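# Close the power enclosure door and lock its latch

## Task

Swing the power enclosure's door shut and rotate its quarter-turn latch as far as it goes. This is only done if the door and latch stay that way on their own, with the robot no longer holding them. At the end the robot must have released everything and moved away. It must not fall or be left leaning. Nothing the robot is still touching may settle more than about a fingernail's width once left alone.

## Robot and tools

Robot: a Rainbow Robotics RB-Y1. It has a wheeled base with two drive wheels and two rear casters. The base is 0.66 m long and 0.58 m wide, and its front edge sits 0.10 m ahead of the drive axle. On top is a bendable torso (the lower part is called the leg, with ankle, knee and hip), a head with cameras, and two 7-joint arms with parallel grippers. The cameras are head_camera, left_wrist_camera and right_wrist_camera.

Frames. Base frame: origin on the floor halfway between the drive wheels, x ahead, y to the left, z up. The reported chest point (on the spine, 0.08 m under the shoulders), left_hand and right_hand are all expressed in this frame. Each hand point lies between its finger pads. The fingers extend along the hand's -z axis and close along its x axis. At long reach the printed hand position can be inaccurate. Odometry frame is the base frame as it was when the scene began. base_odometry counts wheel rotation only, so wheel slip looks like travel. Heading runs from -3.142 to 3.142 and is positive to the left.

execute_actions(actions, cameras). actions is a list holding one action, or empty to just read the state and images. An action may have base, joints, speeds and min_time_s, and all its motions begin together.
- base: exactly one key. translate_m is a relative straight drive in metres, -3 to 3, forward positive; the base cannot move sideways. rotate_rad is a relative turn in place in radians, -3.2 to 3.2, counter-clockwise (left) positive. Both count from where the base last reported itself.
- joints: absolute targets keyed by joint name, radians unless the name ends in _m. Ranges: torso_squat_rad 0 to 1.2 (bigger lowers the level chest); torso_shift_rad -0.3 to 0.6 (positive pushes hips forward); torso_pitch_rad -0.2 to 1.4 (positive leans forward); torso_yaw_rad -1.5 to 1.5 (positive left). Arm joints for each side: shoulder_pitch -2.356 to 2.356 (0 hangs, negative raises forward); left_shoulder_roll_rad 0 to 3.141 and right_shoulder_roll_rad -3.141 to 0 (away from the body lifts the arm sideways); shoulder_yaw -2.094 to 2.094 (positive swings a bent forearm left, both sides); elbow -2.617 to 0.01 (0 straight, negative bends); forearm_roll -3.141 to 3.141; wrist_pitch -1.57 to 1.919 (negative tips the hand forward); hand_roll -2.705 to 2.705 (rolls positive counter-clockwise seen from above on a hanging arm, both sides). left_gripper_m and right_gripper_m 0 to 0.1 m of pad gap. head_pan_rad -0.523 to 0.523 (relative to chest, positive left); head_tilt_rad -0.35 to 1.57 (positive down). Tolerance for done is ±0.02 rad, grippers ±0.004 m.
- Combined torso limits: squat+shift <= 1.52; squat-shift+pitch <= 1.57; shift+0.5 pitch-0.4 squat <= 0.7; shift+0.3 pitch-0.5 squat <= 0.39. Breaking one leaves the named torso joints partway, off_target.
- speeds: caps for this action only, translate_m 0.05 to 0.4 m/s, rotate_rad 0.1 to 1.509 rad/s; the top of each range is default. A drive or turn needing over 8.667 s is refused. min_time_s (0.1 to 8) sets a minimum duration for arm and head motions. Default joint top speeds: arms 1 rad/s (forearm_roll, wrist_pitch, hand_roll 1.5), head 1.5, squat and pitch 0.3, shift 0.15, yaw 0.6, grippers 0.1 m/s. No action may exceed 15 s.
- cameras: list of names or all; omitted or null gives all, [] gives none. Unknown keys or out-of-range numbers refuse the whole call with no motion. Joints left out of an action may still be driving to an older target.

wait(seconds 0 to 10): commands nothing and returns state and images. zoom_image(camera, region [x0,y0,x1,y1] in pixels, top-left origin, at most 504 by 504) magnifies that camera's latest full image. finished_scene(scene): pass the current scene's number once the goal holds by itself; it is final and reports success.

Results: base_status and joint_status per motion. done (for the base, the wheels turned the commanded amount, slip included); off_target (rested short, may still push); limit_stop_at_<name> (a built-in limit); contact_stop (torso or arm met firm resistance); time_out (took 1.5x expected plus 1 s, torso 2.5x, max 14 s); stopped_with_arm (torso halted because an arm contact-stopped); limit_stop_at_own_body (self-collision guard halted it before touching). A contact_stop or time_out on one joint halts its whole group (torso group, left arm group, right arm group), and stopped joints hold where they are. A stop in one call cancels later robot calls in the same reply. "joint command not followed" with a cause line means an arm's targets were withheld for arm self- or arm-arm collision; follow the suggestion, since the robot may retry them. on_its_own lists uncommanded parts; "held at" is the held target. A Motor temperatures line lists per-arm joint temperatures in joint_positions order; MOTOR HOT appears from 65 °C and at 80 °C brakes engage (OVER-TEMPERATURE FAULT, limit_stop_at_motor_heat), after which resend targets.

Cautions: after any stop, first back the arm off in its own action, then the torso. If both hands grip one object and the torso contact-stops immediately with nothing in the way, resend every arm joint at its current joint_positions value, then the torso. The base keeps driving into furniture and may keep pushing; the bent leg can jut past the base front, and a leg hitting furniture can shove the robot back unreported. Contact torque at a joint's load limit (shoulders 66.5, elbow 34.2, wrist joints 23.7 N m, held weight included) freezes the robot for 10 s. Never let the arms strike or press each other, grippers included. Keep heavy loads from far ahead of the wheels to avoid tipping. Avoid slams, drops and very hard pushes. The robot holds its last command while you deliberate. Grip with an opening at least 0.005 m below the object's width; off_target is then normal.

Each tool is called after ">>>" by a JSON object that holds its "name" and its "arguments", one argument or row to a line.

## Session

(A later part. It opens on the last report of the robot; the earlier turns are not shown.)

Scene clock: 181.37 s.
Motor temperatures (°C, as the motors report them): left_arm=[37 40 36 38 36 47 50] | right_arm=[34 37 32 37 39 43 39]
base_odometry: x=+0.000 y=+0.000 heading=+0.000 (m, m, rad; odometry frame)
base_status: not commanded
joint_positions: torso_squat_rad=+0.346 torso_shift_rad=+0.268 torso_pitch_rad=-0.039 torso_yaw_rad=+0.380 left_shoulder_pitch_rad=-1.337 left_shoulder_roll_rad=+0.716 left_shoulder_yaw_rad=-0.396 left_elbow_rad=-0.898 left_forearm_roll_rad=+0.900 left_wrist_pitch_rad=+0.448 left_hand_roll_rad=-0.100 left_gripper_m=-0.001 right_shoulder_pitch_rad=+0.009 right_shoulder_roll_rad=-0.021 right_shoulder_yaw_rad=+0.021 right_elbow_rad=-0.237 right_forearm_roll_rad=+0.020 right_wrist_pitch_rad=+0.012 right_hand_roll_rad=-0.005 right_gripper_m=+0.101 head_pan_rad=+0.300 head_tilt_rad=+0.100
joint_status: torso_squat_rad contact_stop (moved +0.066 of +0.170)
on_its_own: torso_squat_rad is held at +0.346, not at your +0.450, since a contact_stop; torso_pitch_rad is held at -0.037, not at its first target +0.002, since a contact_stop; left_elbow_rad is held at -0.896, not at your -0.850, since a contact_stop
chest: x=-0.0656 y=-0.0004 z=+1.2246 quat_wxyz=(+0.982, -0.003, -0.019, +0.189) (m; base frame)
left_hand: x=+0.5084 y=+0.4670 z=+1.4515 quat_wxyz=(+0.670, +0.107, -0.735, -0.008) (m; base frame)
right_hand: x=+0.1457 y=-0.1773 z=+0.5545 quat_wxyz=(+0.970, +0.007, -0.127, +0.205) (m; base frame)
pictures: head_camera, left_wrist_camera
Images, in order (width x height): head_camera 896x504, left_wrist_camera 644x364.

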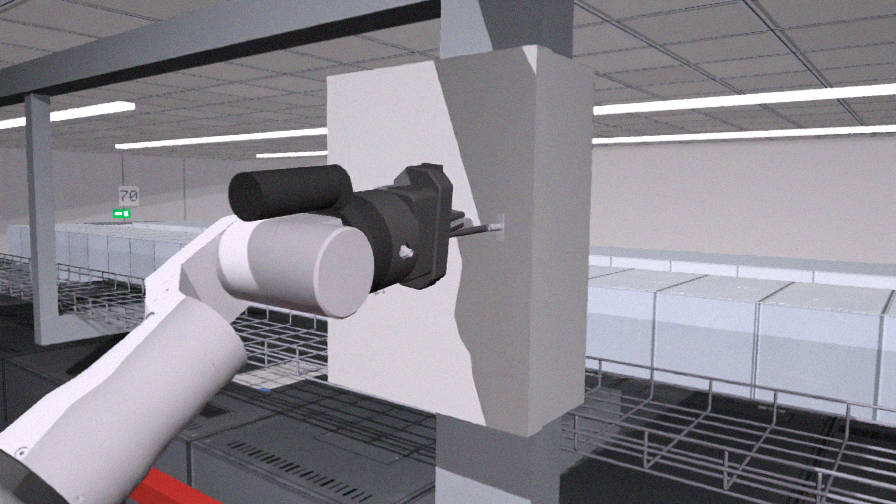

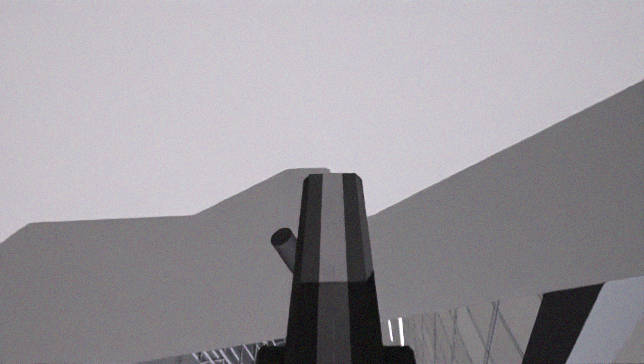

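>>> {"name": "execute_actions", "arguments": {
  "actions": [
    {"joints": {"torso_squat_rad": 0.45}}
  ],
  "cameras": ["head_camera"]
}}

Scene clock: 183.60 s.
Motor temperatures (°C, as the motors report them): left_arm=[37 40 36 38 36 47 50] | right_arm=[34 37 32 37 39 43 39]
base_odometry: x=+0.000 y=+0.000 heading=+0.000 (m, m, rad; odometry frame)
base_status: not commanded
joint_positions: torso_squat_rad=+0.450 torso_shift_rad=+0.268 torso_pitch_rad=-0.040 torso_yaw_rad=+0.381 left_shoulder_pitch_rad=-1.339 left_shoulder_roll_rad=+0.719 left_shoulder_yaw_rad=-0.394 left_elbow_rad=-0.899 left_forearm_roll_rad=+0.900 left_wrist_pitch_rad=+0.447 left_hand_roll_rad=-0.100 left_gripper_m=-0.001 right_shoulder_pitch_rad=+0.009 right_shoulder_roll_rad=-0.021 right_shoulder_yaw_rad=+0.021 right_elbow_rad=-0.237 right_forearm_roll_rad=+0.020 right_wrist_pitch_rad=+0.012 right_hand_roll_rad=-0.005 right_gripper_m=+0.101 head_pan_rad=+0.300 head_tilt_rad=+0.100
joint_status: all done
on_its_own: torso_pitch_rad is held at -0.037, not at its first target +0.002, since a contact_stop; left_elbow_rad is held at -0.896, not at your -0.850, since a contact_stop
chest: x=-0.0736 y=-0.0004 z=+1.1975 quat_wxyz=(+0.982, -0.003, -0.020, +0.189) (m; base frame)
left_hand: x=+0.4990 y=+0.4682 z=+1.4278 quat_wxyz=(+0.668, +0.108, -0.737, -0.008) (m; base frame)
right_hand: x=+0.1384 y=-0.1772 z=+0.5276 quat_wxyz=(+0.970, +0.007, -0.127, +0.206) (m; base frame)
pictures: head_camera
Images, in order (width x height): head_camera 896x504.

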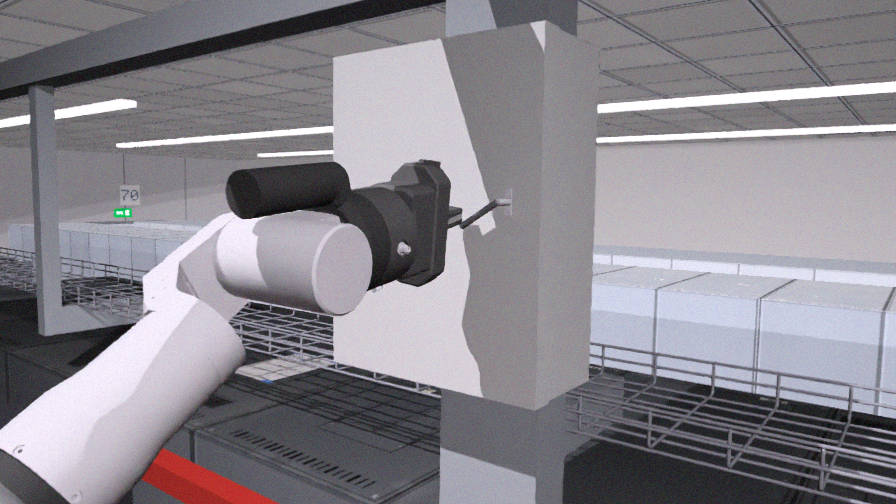

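>>> {"name": "execute_actions", "arguments": {
  "actions": [
    {"joints": {"torso_squat_rad": 0.55, "torso_yaw_rad": 0.345, "torso_shift_rad": 0.285}}
  ],
  "cameras": ["head_camera"]
}}

Scene clock: 186.43 s.
Motor temperatures (°C, as the motors report them): left_arm=[37 40 36 38 36 47 50] | right_arm=[34 37 32 37 39 43 39]
base_odometry: x=+0.000 y=+0.000 heading=+0.000 (m, m, rad; odometry frame)
base_status: not commanded
joint_positions: torso_squat_rad=+0.465 torso_shift_rad=+0.268 torso_pitch_rad=-0.044 torso_yaw_rad=+0.377 left_shoulder_pitch_rad=-1.332 left_shoulder_roll_rad=+0.716 left_shoulder_yaw_rad=-0.398 left_elbow_rad=-0.896 left_forearm_roll_rad=+0.900 left_wrist_pitch_rad=+0.449 left_hand_roll_rad=-0.100 left_gripper_m=+0.000 right_shoulder_pitch_rad=+0.009 right_shoulder_roll_rad=-0.021 right_shoulder_yaw_rad=+0.021 right_elbow_rad=-0.237 right_forearm_roll_rad=+0.020 right_wrist_pitch_rad=+0.012 right_hand_roll_rad=-0.005 right_gripper_m=+0.101 head_pan_rad=+0.300 head_tilt_rad=+0.100
joint_status: torso_squat_rad contact_stop (moved +0.015 of +0.100); torso_yaw_rad contact_stop (moved -0.004 of -0.036); the others done
on_its_own: torso_squat_rad is held at +0.465, not at your +0.550, since a contact_stop; torso_pitch_rad is held at -0.043, not at its first target +0.002, since a contact_stop; torso_yaw_rad is held at +0.377, not at your +0.345, since a contact_stop; left_elbow_rad is held at -0.896, not at your -0.850, since a contact_stop
chest: x=-0.0757 y=+0.0000 z=+1.1929 quat_wxyz=(+0.982, -0.004, -0.021, +0.187) (m; base frame)
left_hand: x=+0.4992 y=+0.4676 z=+1.4178 quat_wxyz=(+0.671, +0.106, -0.734, -0.008) (m; base frame)
right_hand: x=+0.1383 y=-0.1780 z=+0.5239 quat_wxyz=(+0.970, +0.006, -0.129, +0.204) (m; base frame)
pictures: head_camera
Images, in order (width x height): head_camera 896x504.

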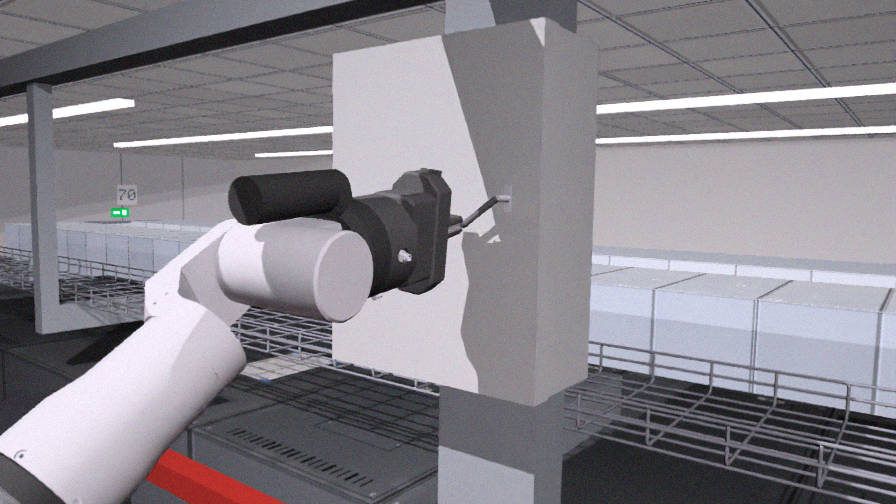

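>>> {"name": "execute_actions", "arguments": {
  "actions": [
    {"joints": {"torso_squat_rad": 0.55, "torso_yaw_rad": 0.345}}
  ],
  "cameras": ["head_camera","left_wrist_camera"]
}}

Scene clock: 188.53 s.
Motor temperatures (°C, as the motors report them): left_arm=[37 40 36 38 36 47 50] | right_arm=[34 37 32 37 39 43 39]
base_odometry: x=+0.000 y=+0.000 heading=+0.000 (m, m, rad; odometry frame)
base_status: not commanded
joint_positions: torso_squat_rad=+0.491 torso_shift_rad=+0.267 torso_pitch_rad=-0.047 torso_yaw_rad=+0.370 left_shoulder_pitch_rad=-1.334 left_shoulder_roll_rad=+0.718 left_shoulder_yaw_rad=-0.396 left_elbow_rad=-0.896 left_forearm_roll_rad=+0.899 left_wrist_pitch_rad=+0.448 left_hand_roll_rad=-0.100 left_gripper_m=+0.001 right_shoulder_pitch_rad=+0.009 right_shoulder_roll_rad=-0.021 right_shoulder_yaw_rad=+0.021 right_elbow_rad=-0.237 right_forearm_roll_rad=+0.020 right_wrist_pitch_rad=+0.012 right_hand_roll_rad=-0.005 right_gripper_m=+0.101 head_pan_rad=+0.300 head_tilt_rad=+0.100
joint_status: torso_squat_rad contact_stop (moved +0.026 of +0.085); torso_yaw_rad contact_stop (moved -0.007 of -0.032)
on_its_own: torso_squat_rad is held at +0.491, not at your +0.550, since a contact_stop; torso_pitch_rad is held at -0.046, not at its first target +0.002, since a contact_stop; torso_yaw_rad is held at +0.369, not at your +0.345, since a contact_stop; left_elbow_rad is held at -0.896, not at your -0.850, since a contact_stop
chest: x=-0.0796 y=+0.0001 z=+1.1850 quat_wxyz=(+0.983, -0.004, -0.023, +0.184) (m; base frame)
left_hand: x=+0.4970 y=+0.4647 z=+1.4139 quat_wxyz=(+0.668, +0.105, -0.736, -0.009) (m; base frame)
right_hand: x=+0.1351 y=-0.1794 z=+0.5167 quat_wxyz=(+0.971, +0.005, -0.131, +0.200) (m; base frame)
pictures: head_camera, left_wrist_camera
Images, in order (width x height): head_camera 896x504, left_wrist_camera 644x364.

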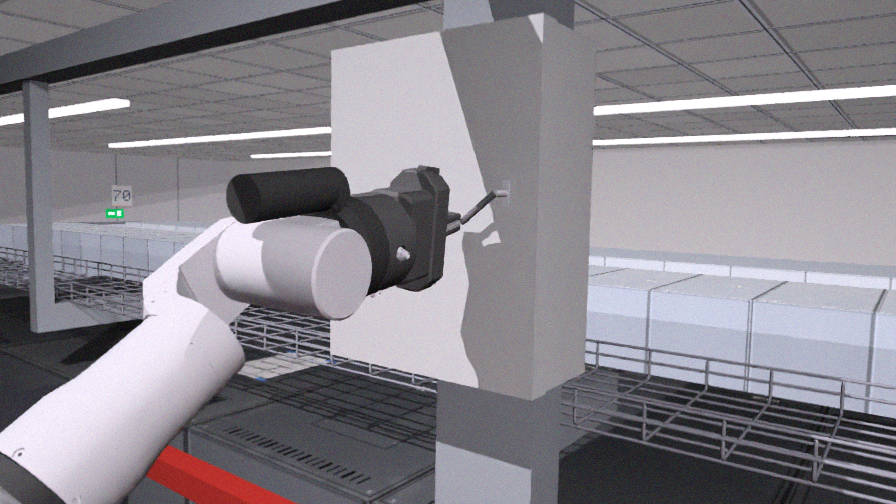

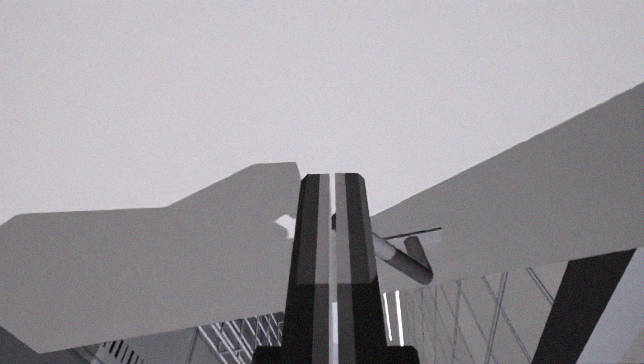

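>>> {"name": "execute_actions", "arguments": {
  "actions": [
    {"joints": {"torso_yaw_rad": 0.30}}
  ],
  "cameras": ["head_camera","left_wrist_camera"]
}}

Scene clock: 190.53 s.
Motor temperatures (°C, as the motors report them): left_arm=[37 40 36 38 36 47 50] | right_arm=[34 37 32 37 39 43 39]
base_odometry: x=+0.000 y=+0.000 heading=+0.001 (m, m, rad; odometry frame)
base_status: not commanded
joint_positions: torso_squat_rad=+0.491 torso_shift_rad=+0.266 torso_pitch_rad=-0.050 torso_yaw_rad=+0.364 left_shoulder_pitch_rad=-1.333 left_shoulder_roll_rad=+0.719 left_shoulder_yaw_rad=-0.396 left_elbow_rad=-0.895 left_forearm_roll_rad=+0.899 left_wrist_pitch_rad=+0.449 left_hand_roll_rad=-0.100 left_gripper_m=+0.001 right_shoulder_pitch_rad=+0.009 right_shoulder_roll_rad=-0.021 right_shoulder_yaw_rad=+0.021 right_elbow_rad=-0.237 right_forearm_roll_rad=+0.020 right_wrist_pitch_rad=+0.012 right_hand_roll_rad=-0.005 right_gripper_m=+0.101 head_pan_rad=+0.300 head_tilt_rad=+0.100
joint_status: torso_yaw_rad contact_stop (moved -0.006 of -0.070)
on_its_own: torso_squat_rad is held at +0.491, not at your +0.550, since a contact_stop; torso_pitch_rad is held at -0.049, not at its first target +0.002, since a contact_stop; torso_yaw_rad is held at +0.363, not at your +0.300, since a contact_stop; left_elbow_rad is held at -0.896, not at your -0.850, since a contact_stop
chest: x=-0.0815 y=+0.0003 z=+1.1851 quat_wxyz=(+0.983, -0.005, -0.025, +0.181) (m; base frame)
left_hand: x=+0.4971 y=+0.4625 z=+1.4151 quat_wxyz=(+0.668, +0.103, -0.737, -0.011) (m; base frame)
right_hand: x=+0.1343 y=-0.1805 z=+0.5174 quat_wxyz=(+0.971, +0.005, -0.132, +0.197) (m; base frame)
pictures: head_camera, left_wrist_camera
Images, in order (width x height): head_camera 896x504, left_wrist_camera 644x364.

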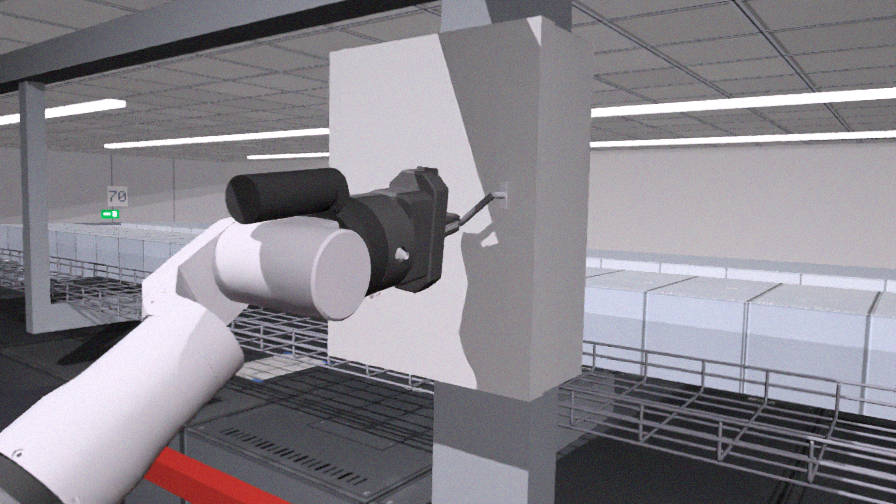

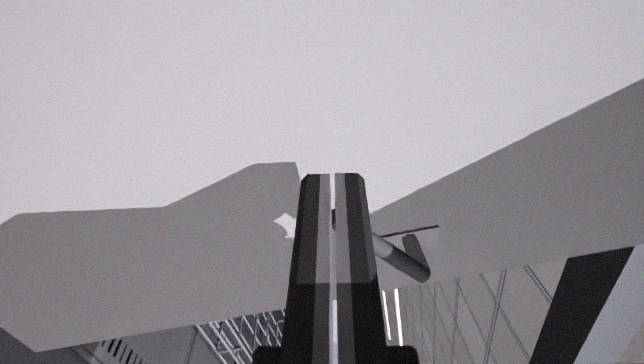

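>>> {"name": "execute_actions", "arguments": {
  "actions": [
    {"joints": {"torso_squat_rad": 0.38, "torso_yaw_rad": 0.33, "torso_pitch_rad": 0.0}}
  ],
  "cameras": []
}}

>>> {"name": "execute_actions", "arguments": {
  "actions": [
    {"joints": {"torso_squat_rad": 0.58}}
  ],
  "cameras": []
}}

Scene clock: 193.03 s.
Motor temperatures (°C, as the motors report them): left_arm=[37 40 36 38 36 46 50] | right_arm=[34 37 32 37 39 43 39]
base_odometry: x=+0.000 y=+0.000 heading=+0.001 (m, m, rad; odometry frame)
base_status: not commanded
joint_positions: torso_squat_rad=+0.490 torso_shift_rad=+0.265 torso_pitch_rad=-0.051 torso_yaw_rad=+0.365 left_shoulder_pitch_rad=-1.332 left_shoulder_roll_rad=+0.718 left_shoulder_yaw_rad=-0.397 left_elbow_rad=-0.895 left_forearm_roll_rad=+0.899 left_wrist_pitch_rad=+0.449 left_hand_roll_rad=-0.100 left_gripper_m=+0.001 right_shoulder_pitch_rad=+0.009 right_shoulder_roll_rad=-0.021 right_shoulder_yaw_rad=+0.021 right_elbow_rad=-0.237 right_forearm_roll_rad=+0.020 right_wrist_pitch_rad=+0.012 right_hand_roll_rad=-0.005 right_gripper_m=+0.101 head_pan_rad=+0.300 head_tilt_rad=+0.100
joint_status: torso_squat_rad contact_stop (moved -0.002 of -0.111); torso_pitch_rad contact_stop (moved -0.001 of +0.050); torso_yaw_rad contact_stop (moved +0.001 of -0.034)
on_its_own: torso_squat_rad is held at +0.490, not at your +0.380, since a contact_stop; torso_pitch_rad is held at -0.050, not at your +0.000, since a contact_stop; torso_yaw_rad is held at +0.364, not at your +0.330, since a contact_stop; left_elbow_rad is held at -0.896, not at your -0.850, since a contact_stop
chest: x=-0.0824 y=+0.0003 z=+1.1857 quat_wxyz=(+0.983, -0.005, -0.025, +0.181) (m; base frame)
left_hand: x=+0.4959 y=+0.4623 z=+1.4157 quat_wxyz=(+0.668, +0.103, -0.737, -0.011) (m; base frame)
right_hand: x=+0.1345 y=-0.1804 z=+0.5184 quat_wxyz=(+0.971, +0.004, -0.133, +0.198) (m; base frame)
pictures: none
No camera images: the call's "cameras" was empty. Leave "cameras" out to get every camera's image.

not run: a stop came earlier in this reply.

>>> {"name": "execute_actions", "arguments": {
  "actions": [
    {"joints": {"torso_yaw_rad": 0.39}}
  ],
  "cameras": []
}}

>>> {"name": "execute_actions", "arguments": {
  "actions": [
    {"joints": {"torso_squat_rad": 0.38}}
  ],
  "cameras": []
}}

>>> {"name": "execute_actions", "arguments": {
  "actions": [
    {"joints": {"torso_yaw_rad": 0.33}}
  ],
  "cameras": []
}}

>>> {"name": "execute_actions", "arguments": {
  "actions": [
    {"joints": {"torso_squat_rad": 0.58}}
  ],
  "cameras": ["head_camera"]
}}

Scene clock: 196.73 s.
Motor temperatures (°C, as the motors report them): left_arm=[37 40 36 38 36 46 50] | right_arm=[34 37 32 37 39 43 39]
base_odometry: x=+0.000 y=+0.000 heading=+0.000 (m, m, rad; odometry frame)
base_status: not commanded
joint_positions: torso_squat_rad=+0.490 torso_shift_rad=+0.265 torso_pitch_rad=-0.050 torso_yaw_rad=+0.390 left_shoulder_pitch_rad=-1.331 left_shoulder_roll_rad=+0.713 left_shoulder_yaw_rad=-0.400 left_elbow_rad=-0.896 left_forearm_roll_rad=+0.900 left_wrist_pitch_rad=+0.450 left_hand_roll_rad=-0.100 left_gripper_m=+0.000 right_shoulder_pitch_rad=+0.009 right_shoulder_roll_rad=-0.021 right_shoulder_yaw_rad=+0.021 right_elbow_rad=-0.237 right_forearm_roll_rad=+0.020 right_wrist_pitch_rad=+0.012 right_hand_roll_rad=-0.005 right_gripper_m=+0.101 head_pan_rad=+0.300 head_tilt_rad=+0.100
joint_status: all done
on_its_own: torso_squat_rad is held at +0.490, not at your +0.380, since a contact_stop; torso_pitch_rad is held at -0.050, not at your +0.000, since a contact_stop; left_elbow_rad is held at -0.896, not at your -0.850, since a contact_stop
chest: x=-0.0818 y=-0.0001 z=+1.1857 quat_wxyz=(+0.981, -0.005, -0.025, +0.194) (m; base frame)
left_hand: x=+0.4865 y=+0.4735 z=+1.4122 quat_wxyz=(+0.670, +0.110, -0.734, -0.004) (m; base frame)
right_hand: x=+0.1390 y=-0.1757 z=+0.5183 quat_wxyz=(+0.969, +0.006, -0.132, +0.210) (m; base frame)
pictures: none
No camera images: the call's "cameras" was empty. Leave "cameras" out to get every camera's image.

Scene clock: 197.87 s.
Motor temperatures (°C, as the motors report them): left_arm=[37 40 36 38 36 46 50] | right_arm=[34 37 32 37 39 43 39]
base_odometry: x=+0.000 y=+0.000 heading=+0.000 (m, m, rad; odometry frame)
base_status: not commanded
joint_positions: torso_squat_rad=+0.380 torso_shift_rad=+0.265 torso_pitch_rad=-0.050 torso_yaw_rad=+0.390 left_shoulder_pitch_rad=-1.331 left_shoulder_roll_rad=+0.713 left_shoulder_yaw_rad=-0.400 left_elbow_rad=-0.896 left_forearm_roll_rad=+0.900 left_wrist_pitch_rad=+0.450 left_hand_roll_rad=-0.100 left_gripper_m=+0.000 right_shoulder_pitch_rad=+0.009 right_shoulder_roll_rad=-0.021 right_shoulder_yaw_rad=+0.021 right_elbow_rad=-0.237 right_forearm_roll_rad=+0.020 right_wrist_pitch_rad=+0.012 right_hand_roll_rad=-0.005 right_gripper_m=+0.101 head_pan_rad=+0.300 head_tilt_rad=+0.100
joint_status: all done
on_its_own: torso_pitch_rad is held at -0.050, not at your +0.000, since a contact_stop; left_elbow_rad is held at -0.896, not at your -0.850, since a contact_stop
chest: x=-0.0732 y=-0.0001 z=+1.2169 quat_wxyz=(+0.981, -0.005, -0.025, +0.194) (m; base frame)
left_hand: x=+0.4952 y=+0.4735 z=+1.4432 quat_wxyz=(+0.670, +0.110, -0.734, -0.004) (m; base frame)
right_hand: x=+0.1474 y=-0.1757 z=+0.5494 quat_wxyz=(+0.969, +0.006, -0.132, +0.210) (m; base frame)
pictures: none
No camera images: the call's "cameras" was empty. Leave "cameras" out to get every camera's image.

Scene clock: 198.67 s.
Motor temperatures (°C, as the motors report them): left_arm=[37 40 36 38 36 46 50] | right_arm=[34 37 32 37 39 43 39]
base_odometry: x=+0.000 y=+0.000 heading=+0.000 (m, m, rad; odometry frame)
base_status: not commanded
joint_positions: torso_squat_rad=+0.380 torso_shift_rad=+0.264 torso_pitch_rad=-0.053 torso_yaw_rad=+0.334 left_shoulder_pitch_rad=-1.332 left_shoulder_roll_rad=+0.717 left_shoulder_yaw_rad=-0.398 left_elbow_rad=-0.896 left_forearm_roll_rad=+0.900 left_wrist_pitch_rad=+0.449 left_hand_roll_rad=-0.100 left_gripper_m=-0.001 right_shoulder_pitch_rad=+0.009 right_shoulder_roll_rad=-0.021 right_shoulder_yaw_rad=+0.021 right_elbow_rad=-0.237 right_forearm_roll_rad=+0.020 right_wrist_pitch_rad=+0.012 right_hand_roll_rad=-0.005 right_gripper_m=+0.101 head_pan_rad=+0.300 head_tilt_rad=+0.100
joint_status: torso_yaw_rad contact_stop (moved -0.056 of -0.060)
on_its_own: torso_shift_rad is held at +0.264, not at your +0.285, since a contact_stop; torso_pitch_rad is held at -0.052, not at your +0.000, since a contact_stop; left_elbow_rad is held at -0.896, not at your -0.850, since a contact_stop
chest: x=-0.0750 y=+0.0001 z=+1.2170 quat_wxyz=(+0.986, -0.004, -0.026, +0.166) (m; base frame)
left_hand: x=+0.5171 y=+0.4429 z=+1.4484 quat_wxyz=(+0.667, +0.092, -0.739, -0.022) (m; base frame)
right_hand: x=+0.1374 y=-0.1859 z=+0.5497 quat_wxyz=(+0.974, +0.003, -0.134, +0.183) (m; base frame)
pictures: none
No camera images: the call's "cameras" was empty. Leave "cameras" out to get every camera's image.

not run: a stop came earlier in this reply.

>>> {"name": "execute_actions", "arguments": {
  "actions": [
    {"joints": {"torso_squat_rad": 0.58}}
  ],
  "cameras": ["head_camera"]
}}

Scene clock: 215.43 s.
Motor temperatures (°C, as the motors report them): left_arm=[37 40 36 38 36 44 50] | right_arm=[34 37 32 37 39 43 39]
base_odometry: x=+0.000 y=+0.000 heading=+0.000 (m, m, rad; odometry frame)
base_status: not commanded
joint_positions: torso_squat_rad=+0.580 torso_shift_rad=+0.264 torso_pitch_rad=-0.052 torso_yaw_rad=+0.334 left_shoulder_pitch_rad=-1.331 left_shoulder_roll_rad=+0.713 left_shoulder_yaw_rad=-0.400 left_elbow_rad=-0.896 left_forearm_roll_rad=+0.900 left_wrist_pitch_rad=+0.450 left_hand_roll_rad=-0.100 left_gripper_m=+0.000 right_shoulder_pitch_rad=+0.009 right_shoulder_roll_rad=-0.021 right_shoulder_yaw_rad=+0.021 right_elbow_rad=-0.237 right_forearm_roll_rad=+0.020 right_wrist_pitch_rad=+0.012 right_hand_roll_rad=-0.005 right_gripper_m=+0.101 head_pan_rad=+0.300 head_tilt_rad=+0.100
joint_status: all done
on_its_own: torso_shift_rad is held at +0.264, not at your +0.285, since a contact_stop; torso_pitch_rad is held at -0.052, not at your +0.000, since a contact_stop; left_elbow_rad is held at -0.896, not at your -0.850, since a contact_stop
chest: x=-0.0913 y=-0.0001 z=+1.1547 quat_wxyz=(+0.986, -0.004, -0.026, +0.166) (m; base frame)
left_hand: x=+0.5024 y=+0.4400 z=+1.3835 quat_wxyz=(+0.669, +0.090, -0.738, -0.024) (m; base frame)
right_hand: x=+0.1204 y=-0.1859 z=+0.4871 quat_wxyz=(+0.974, +0.003, -0.133, +0.183) (m; base frame)
pictures: head_camera
Images, in order (width x height): head_camera 896x504.

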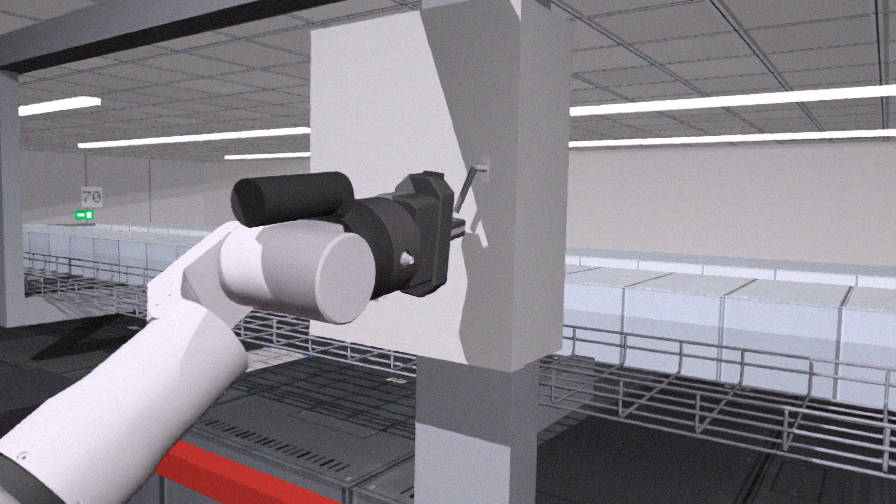

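>>> {"name": "execute_actions", "arguments": {
  "actions": [
    {"joints": {"torso_yaw_rad": 0.37}}
  ],
  "cameras": []
}}

>>> {"name": "execute_actions", "arguments": {
  "actions": [
    {"joints": {"torso_squat_rad": 0.5}}
  ],
  "cameras": []
}}

>>> {"name": "execute_actions", "arguments": {
  "actions": [
    {"joints": {"torso_yaw_rad": 0.26}}
  ],
  "cameras": ["head_camera"]
}}

Scene clock: 218.23 s.
Motor temperatures (°C, as the motors report them): left_arm=[37 40 36 38 36 44 50] | right_arm=[34 37 32 37 39 43 39]
base_odometry: x=+0.000 y=+0.000 heading=+0.000 (m, m, rad; odometry frame)
base_status: not commanded
joint_positions: torso_squat_rad=+0.580 torso_shift_rad=+0.264 torso_pitch_rad=-0.052 torso_yaw_rad=+0.370 left_shoulder_pitch_rad=-1.331 left_shoulder_roll_rad=+0.713 left_shoulder_yaw_rad=-0.400 left_elbow_rad=-0.896 left_forearm_roll_rad=+0.900 left_wrist_pitch_rad=+0.450 left_hand_roll_rad=-0.100 left_gripper_m=+0.000 right_shoulder_pitch_rad=+0.009 right_shoulder_roll_rad=-0.021 right_shoulder_yaw_rad=+0.021 right_elbow_rad=-0.237 right_forearm_roll_rad=+0.020 right_wrist_pitch_rad=+0.012 right_hand_roll_rad=-0.005 right_gripper_m=+0.101 head_pan_rad=+0.300 head_tilt_rad=+0.100
joint_status: all done
on_its_own: torso_shift_rad is held at +0.264, not at your +0.285, since a contact_stop; torso_pitch_rad is held at -0.052, not at your +0.000, since a contact_stop; left_elbow_rad is held at -0.896, not at your -0.850, since a contact_stop
chest: x=-0.0913 y=-0.0001 z=+1.1547 quat_wxyz=(+0.983, -0.005, -0.026, +0.184) (m; base frame)
left_hand: x=+0.4860 y=+0.4617 z=+1.3826 quat_wxyz=(+0.669, +0.103, -0.736, -0.011) (m; base frame)
right_hand: x=+0.1271 y=-0.1794 z=+0.4875 quat_wxyz=(+0.971, +0.005, -0.133, +0.200) (m; base frame)
pictures: none
No camera images: the call's "cameras" was empty. Leave "cameras" out to get every camera's image.

Scene clock: 219.23 s.
Motor temperatures (°C, as the motors report them): left_arm=[37 40 36 38 36 44 50] | right_arm=[34 37 32 37 39 43 39]
base_odometry: x=+0.000 y=+0.000 heading=+0.000 (m, m, rad; odometry frame)
base_status: not commanded
joint_positions: torso_squat_rad=+0.500 torso_shift_rad=+0.264 torso_pitch_rad=-0.052 torso_yaw_rad=+0.370 left_shoulder_pitch_rad=-1.331 left_shoulder_roll_rad=+0.713 left_shoulder_yaw_rad=-0.400 left_elbow_rad=-0.896 left_forearm_roll_rad=+0.900 left_wrist_pitch_rad=+0.450 left_hand_roll_rad=-0.100 left_gripper_m=+0.000 right_shoulder_pitch_rad=+0.009 right_shoulder_roll_rad=-0.021 right_shoulder_yaw_rad=+0.021 right_elbow_rad=-0.237 right_forearm_roll_rad=+0.020 right_wrist_pitch_rad=+0.012 right_hand_roll_rad=-0.005 right_gripper_m=+0.101 head_pan_rad=+0.300 head_tilt_rad=+0.100
joint_status: all done
on_its_own: torso_shift_rad is held at +0.264, not at your +0.285, since a contact_stop; torso_pitch_rad is held at -0.052, not at your +0.000, since a contact_stop; left_elbow_rad is held at -0.896, not at your -0.850, since a contact_stop
chest: x=-0.0837 y=-0.0001 z=+1.1825 quat_wxyz=(+0.983, -0.005, -0.026, +0.184) (m; base frame)
left_hand: x=+0.4937 y=+0.4617 z=+1.4102 quat_wxyz=(+0.669, +0.103, -0.736, -0.011) (m; base frame)
right_hand: x=+0.1346 y=-0.1794 z=+0.5152 quat_wxyz=(+0.971, +0.005, -0.133, +0.200) (m; base frame)
pictures: none
No camera images: the call's "cameras" was empty. Leave "cameras" out to get every camera's image.

Scene clock: 220.47 s.
Motor temperatures (°C, as the motors report them): left_arm=[37 40 36 39 36 44 50] | right_arm=[34 37 32 37 39 43 39]
base_odometry: x=+0.000 y=+0.000 heading=+0.001 (m, m, rad; odometry frame)
base_status: not commanded
joint_positions: torso_squat_rad=+0.500 torso_shift_rad=+0.263 torso_pitch_rad=-0.054 torso_yaw_rad=+0.334 left_shoulder_pitch_rad=-1.330 left_shoulder_roll_rad=+0.719 left_shoulder_yaw_rad=-0.397 left_elbow_rad=-0.894 left_forearm_roll_rad=+0.899 left_wrist_pitch_rad=+0.449 left_hand_roll_rad=-0.100 left_gripper_m=+0.000 right_shoulder_pitch_rad=+0.009 right_shoulder_roll_rad=-0.021 right_shoulder_yaw_rad=+0.021 right_elbow_rad=-0.237 right_forearm_roll_rad=+0.020 right_wrist_pitch_rad=+0.012 right_hand_roll_rad=-0.005 right_gripper_m=+0.101 head_pan_rad=+0.300 head_tilt_rad=+0.100
joint_status: torso_yaw_rad contact_stop (moved -0.037 of -0.110)
on_its_own: torso_shift_rad is held at +0.264, not at your +0.285, since a contact_stop; torso_pitch_rad is held at -0.053, not at your +0.000, since a contact_stop; torso_yaw_rad is held at +0.333, not at your +0.260, since a contact_stop; left_elbow_rad is held at -0.896, not at your -0.850, since a contact_stop
chest: x=-0.0849 y=+0.0005 z=+1.1826 quat_wxyz=(+0.986, -0.005, -0.027, +0.166) (m; base frame)
left_hand: x=+0.5068 y=+0.4459 z=+1.4129 quat_wxyz=(+0.668, +0.093, -0.738, -0.020) (m; base frame)
right_hand: x=+0.1279 y=-0.1860 z=+0.5155 quat_wxyz=(+0.974, +0.003, -0.134, +0.183) (m; base frame)
pictures: head_camera
Images, in order (width x height): head_camera 896x504.

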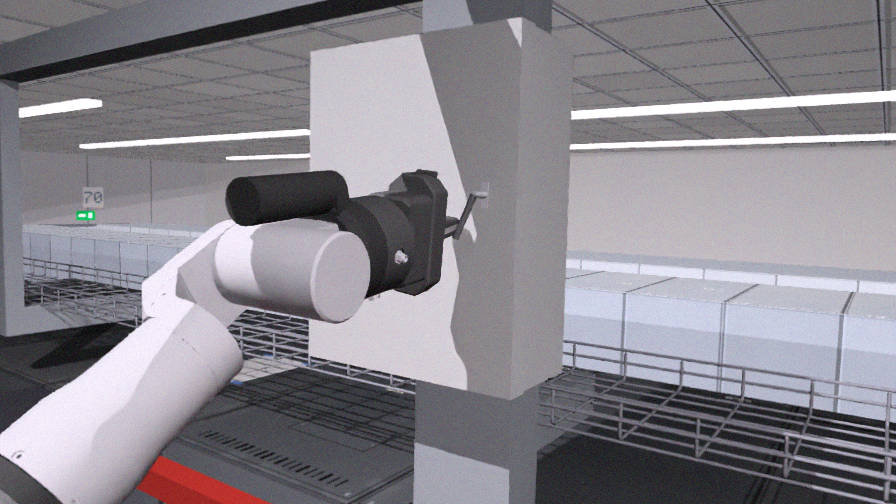

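>>> {"name": "execute_actions", "arguments": {
  "actions": [
    {"joints": {"torso_yaw_rad": 0.26}}
  ],
  "cameras": ["head_camera"]
}}

Scene clock: 222.13 s.
Motor temperatures (°C, as the motors report them): left_arm=[37 40 36 39 36 44 50] | right_arm=[34 37 32 37 39 43 39]
base_odometry: x=+0.000 y=+0.000 heading=+0.001 (m, m, rad; odometry frame)
base_status: not commanded
joint_positions: torso_squat_rad=+0.500 torso_shift_rad=+0.262 torso_pitch_rad=-0.056 torso_yaw_rad=+0.332 left_shoulder_pitch_rad=-1.330 left_shoulder_roll_rad=+0.720 left_shoulder_yaw_rad=-0.397 left_elbow_rad=-0.894 left_forearm_roll_rad=+0.899 left_wrist_pitch_rad=+0.449 left_hand_roll_rad=-0.100 left_gripper_m=+0.000 right_shoulder_pitch_rad=+0.009 right_shoulder_roll_rad=-0.020 right_shoulder_yaw_rad=+0.021 right_elbow_rad=-0.237 right_forearm_roll_rad=+0.020 right_wrist_pitch_rad=+0.012 right_hand_roll_rad=-0.005 right_gripper_m=+0.101 head_pan_rad=+0.300 head_tilt_rad=+0.100
joint_status: torso_yaw_rad contact_stop (moved -0.002 of -0.074)
on_its_own: torso_shift_rad is held at +0.263, not at your +0.285, since a contact_stop; torso_pitch_rad is held at -0.055, not at your +0.000, since a contact_stop; torso_yaw_rad is held at +0.331, not at your +0.260, since a contact_stop; left_elbow_rad is held at -0.896, not at your -0.850, since a contact_stop
chest: x=-0.0858 y=+0.0006 z=+1.1826 quat_wxyz=(+0.986, -0.005, -0.027, +0.165) (m; base frame)
left_hand: x=+0.5062 y=+0.4452 z=+1.4138 quat_wxyz=(+0.667, +0.092, -0.739, -0.021) (m; base frame)
right_hand: x=+0.1277 y=-0.1863 z=+0.5159 quat_wxyz=(+0.974, +0.002, -0.135, +0.182) (m; base frame)
pictures: head_camera
Images, in order (width x height): head_camera 896x504.

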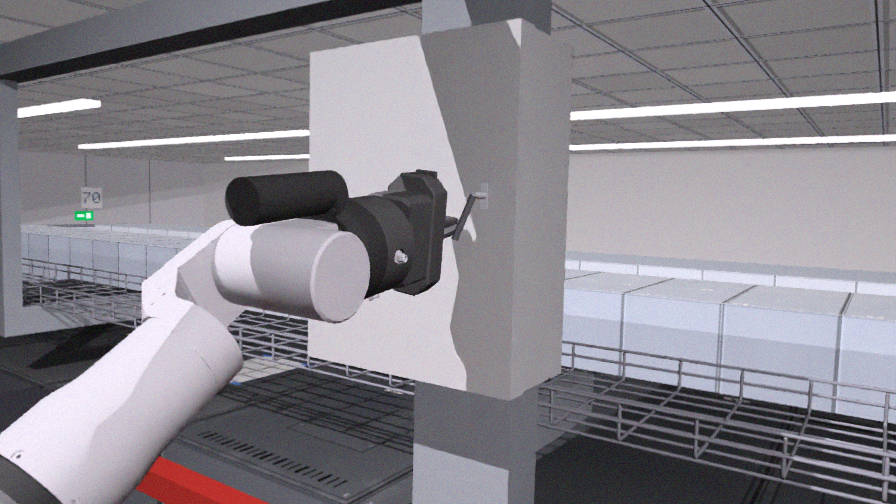

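>>> {"name": "execute_actions", "arguments": {
  "actions": [
    {"base": {"rotate_rad": -0.045}, "speeds": {"rotate_rad": 0.1}}
  ],
  "cameras": ["head_camera"]
}}

Scene clock: 224.97 s.
Motor temperatures (°C, as the motors report them): left_arm=[37 40 36 39 36 44 50] | right_arm=[34 37 32 37 39 43 39]
base_odometry: x=+0.000 y=+0.000 heading=-0.039 (m, m, rad; odometry frame)
base_status: done
joint_positions: torso_squat_rad=+0.501 torso_shift_rad=+0.262 torso_pitch_rad=-0.057 torso_yaw_rad=+0.333 left_shoulder_pitch_rad=-1.329 left_shoulder_roll_rad=+0.725 left_shoulder_yaw_rad=-0.395 left_elbow_rad=-0.892 left_forearm_roll_rad=+0.898 left_wrist_pitch_rad=+0.449 left_hand_roll_rad=-0.100 left_gripper_m=+0.000 right_shoulder_pitch_rad=+0.009 right_shoulder_roll_rad=-0.021 right_shoulder_yaw_rad=+0.021 right_elbow_rad=-0.237 right_forearm_roll_rad=+0.020 right_wrist_pitch_rad=+0.012 right_hand_roll_rad=-0.005 right_gripper_m=+0.101 head_pan_rad=+0.300 head_tilt_rad=+0.100
joint_status: not commanded
on_its_own: torso_shift_rad is held at +0.263, not at your +0.285, since a contact_stop; torso_pitch_rad is held at -0.055, not at your +0.000, since a contact_stop; torso_yaw_rad is held at +0.331, not at your +0.260, since a contact_stop; left_elbow_rad is held at -0.896, not at your -0.850, since a contact_stop
chest: x=-0.0868 y=+0.0011 z=+1.1826 quat_wxyz=(+0.986, -0.006, -0.028, +0.165) (m; base frame)
left_hand: x=+0.5031 y=+0.4506 z=+1.4147 quat_wxyz=(+0.666, +0.094, -0.739, -0.017) (m; base frame)
right_hand: x=+0.1280 y=-0.1862 z=+0.5165 quat_wxyz=(+0.974, +0.002, -0.136, +0.182) (m; base frame)
pictures: head_camera
Images, in order (width x height): head_camera 896x504.

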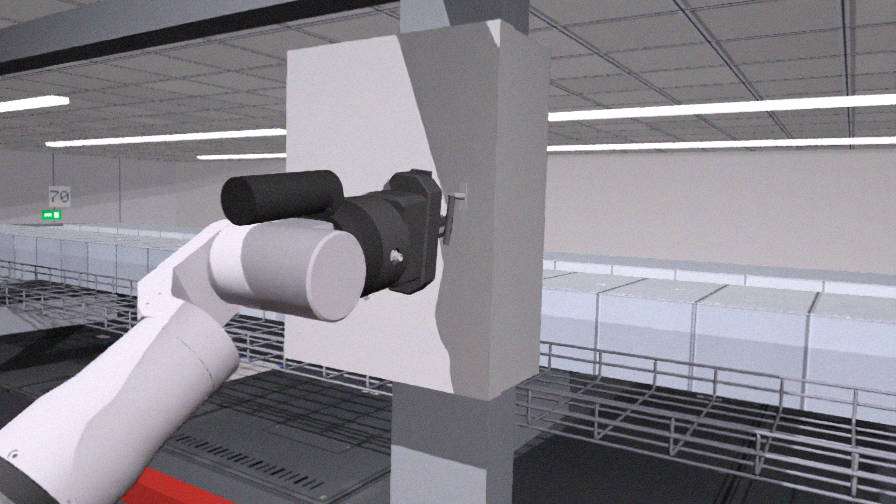

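Almost vertical. A bit more.

>>> {"name": "execute_actions", "arguments": {
  "actions": [
    {"base": {"rotate_rad": -0.03}, "speeds": {"rotate_rad": 0.1}}
  ],
  "cameras": ["head_camera"]
}}

Scene clock: 229.13 s.
Motor temperatures (°C, as the motors report them): left_arm=[38 41 36 40 37 43 50] | right_arm=[34 37 32 37 39 43 39]
base_odometry: x=-0.003 y=+0.000 heading=-0.056 (m, m, rad; odometry frame)
base_status: rotate_rad time_out (by the wheels' count: -0.016 of -0.030)
joint_positions: torso_squat_rad=+0.501 torso_shift_rad=+0.261 torso_pitch_rad=-0.058 torso_yaw_rad=+0.333 left_shoulder_pitch_rad=-1.327 left_shoulder_roll_rad=+0.726 left_shoulder_yaw_rad=-0.395 left_elbow_rad=-0.891 left_forearm_roll_rad=+0.898 left_wrist_pitch_rad=+0.450 left_hand_roll_rad=-0.100 left_gripper_m=+0.000 right_shoulder_pitch_rad=+0.009 right_shoulder_roll_rad=-0.021 right_shoulder_yaw_rad=+0.021 right_elbow_rad=-0.237 right_forearm_roll_rad=+0.020 right_wrist_pitch_rad=+0.012 right_hand_roll_rad=-0.005 right_gripper_m=+0.101 head_pan_rad=+0.300 head_tilt_rad=+0.100
joint_status: not commanded
on_its_own: torso_shift_rad is held at +0.263, not at your +0.285, since a contact_stop; torso_pitch_rad is held at -0.055, not at your +0.000, since a contact_stop; torso_yaw_rad is held at +0.331, not at your +0.260, since a contact_stop; left_elbow_rad is held at -0.896, not at your -0.850, since a contact_stop
chest: x=-0.0876 y=+0.0012 z=+1.1826 quat_wxyz=(+0.986, -0.006, -0.029, +0.166) (m; base frame)
left_hand: x=+0.5017 y=+0.4522 z=+1.4145 quat_wxyz=(+0.667, +0.095, -0.739, -0.016) (m; base frame)
right_hand: x=+0.1282 y=-0.1861 z=+0.5168 quat_wxyz=(+0.974, +0.002, -0.136, +0.182) (m; base frame)
pictures: head_camera
Images, in order (width x height): head_camera 896x504.

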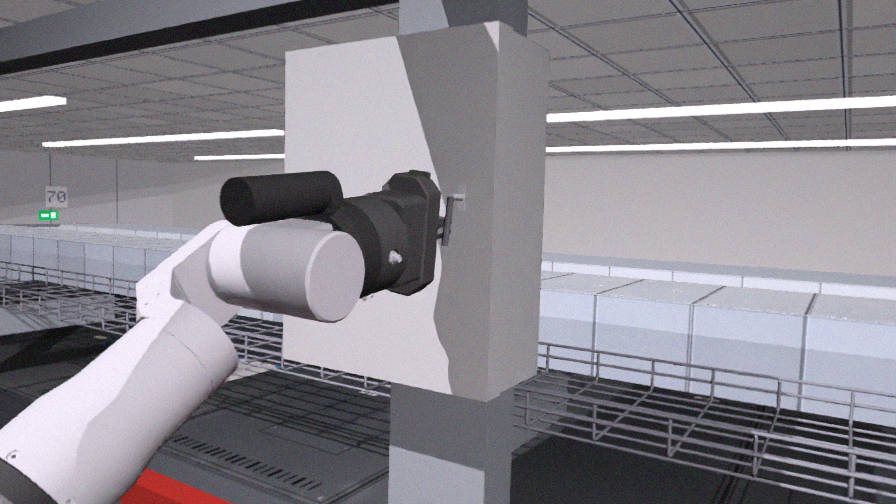

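Seems at its stop. Back off.

>>> {"name": "execute_actions", "arguments": {
  "actions": [
    {"base": {"rotate_rad": 0.05}, "joints": {"torso_shift_rad": 0.05, "torso_pitch_rad": 0.0}}
  ],
  "cameras": ["head_camera"]
}}

Scene clock: 232.40 s.
Motor temperatures (°C, as the motors report them): left_arm=[38 41 36 40 37 43 50] | right_arm=[34 37 32 37 39 43 39]
base_odometry: x=-0.003 y=+0.000 heading=-0.007 (m, m, rad; odometry frame)
base_status: done
joint_positions: torso_squat_rad=+0.500 torso_shift_rad=+0.050 torso_pitch_rad=+0.000 torso_yaw_rad=+0.331 left_shoulder_pitch_rad=-1.330 left_shoulder_roll_rad=+0.714 left_shoulder_yaw_rad=-0.400 left_elbow_rad=-0.896 left_forearm_roll_rad=+0.900 left_wrist_pitch_rad=+0.450 left_hand_roll_rad=-0.100 left_gripper_m=+0.000 right_shoulder_pitch_rad=+0.009 right_shoulder_roll_rad=-0.021 right_shoulder_yaw_rad=+0.021 right_elbow_rad=-0.237 right_forearm_roll_rad=+0.020 right_wrist_pitch_rad=+0.012 right_hand_roll_rad=-0.005 right_gripper_m=+0.101 head_pan_rad=+0.300 head_tilt_rad=+0.100
joint_status: all done
on_its_own: torso_yaw_rad is held at +0.331, not at your +0.260, since a contact_stop; left_elbow_rad is held at -0.896, not at your -0.850, since a contact_stop
chest: x=-0.1974 y=-0.0001 z=+1.2034 quat_wxyz=(+0.986, +0.000, +0.000, +0.165) (m; base frame)
left_hand: x=+0.4086 y=+0.4386 z=+1.4005 quat_wxyz=(+0.688, +0.089, -0.720, -0.027) (m; base frame)
right_hand: x=-0.0211 y=-0.1864 z=+0.5257 quat_wxyz=(+0.977, +0.008, -0.108, +0.181) (m; base frame)
pictures: head_camera
Images, in order (width x height): head_camera 896x504.

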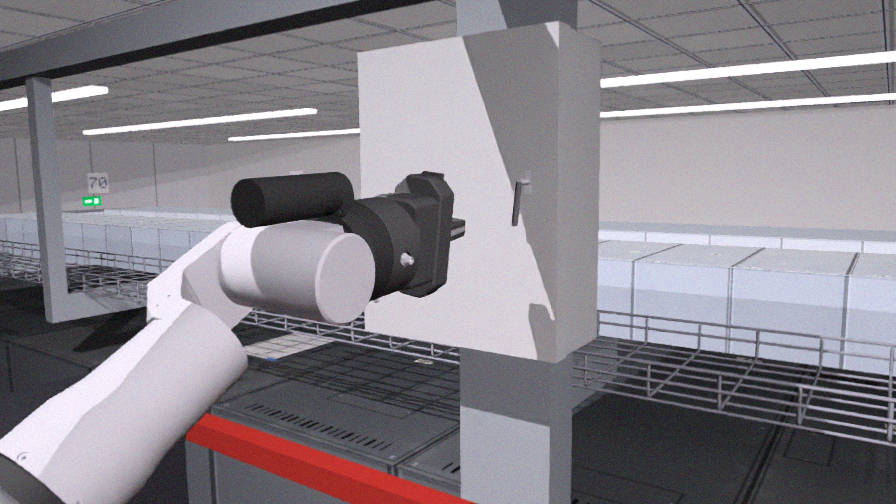

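>>> {"name": "finished_scene", "arguments": {
  "scene": 1
}}

The scene is finished: the task was done.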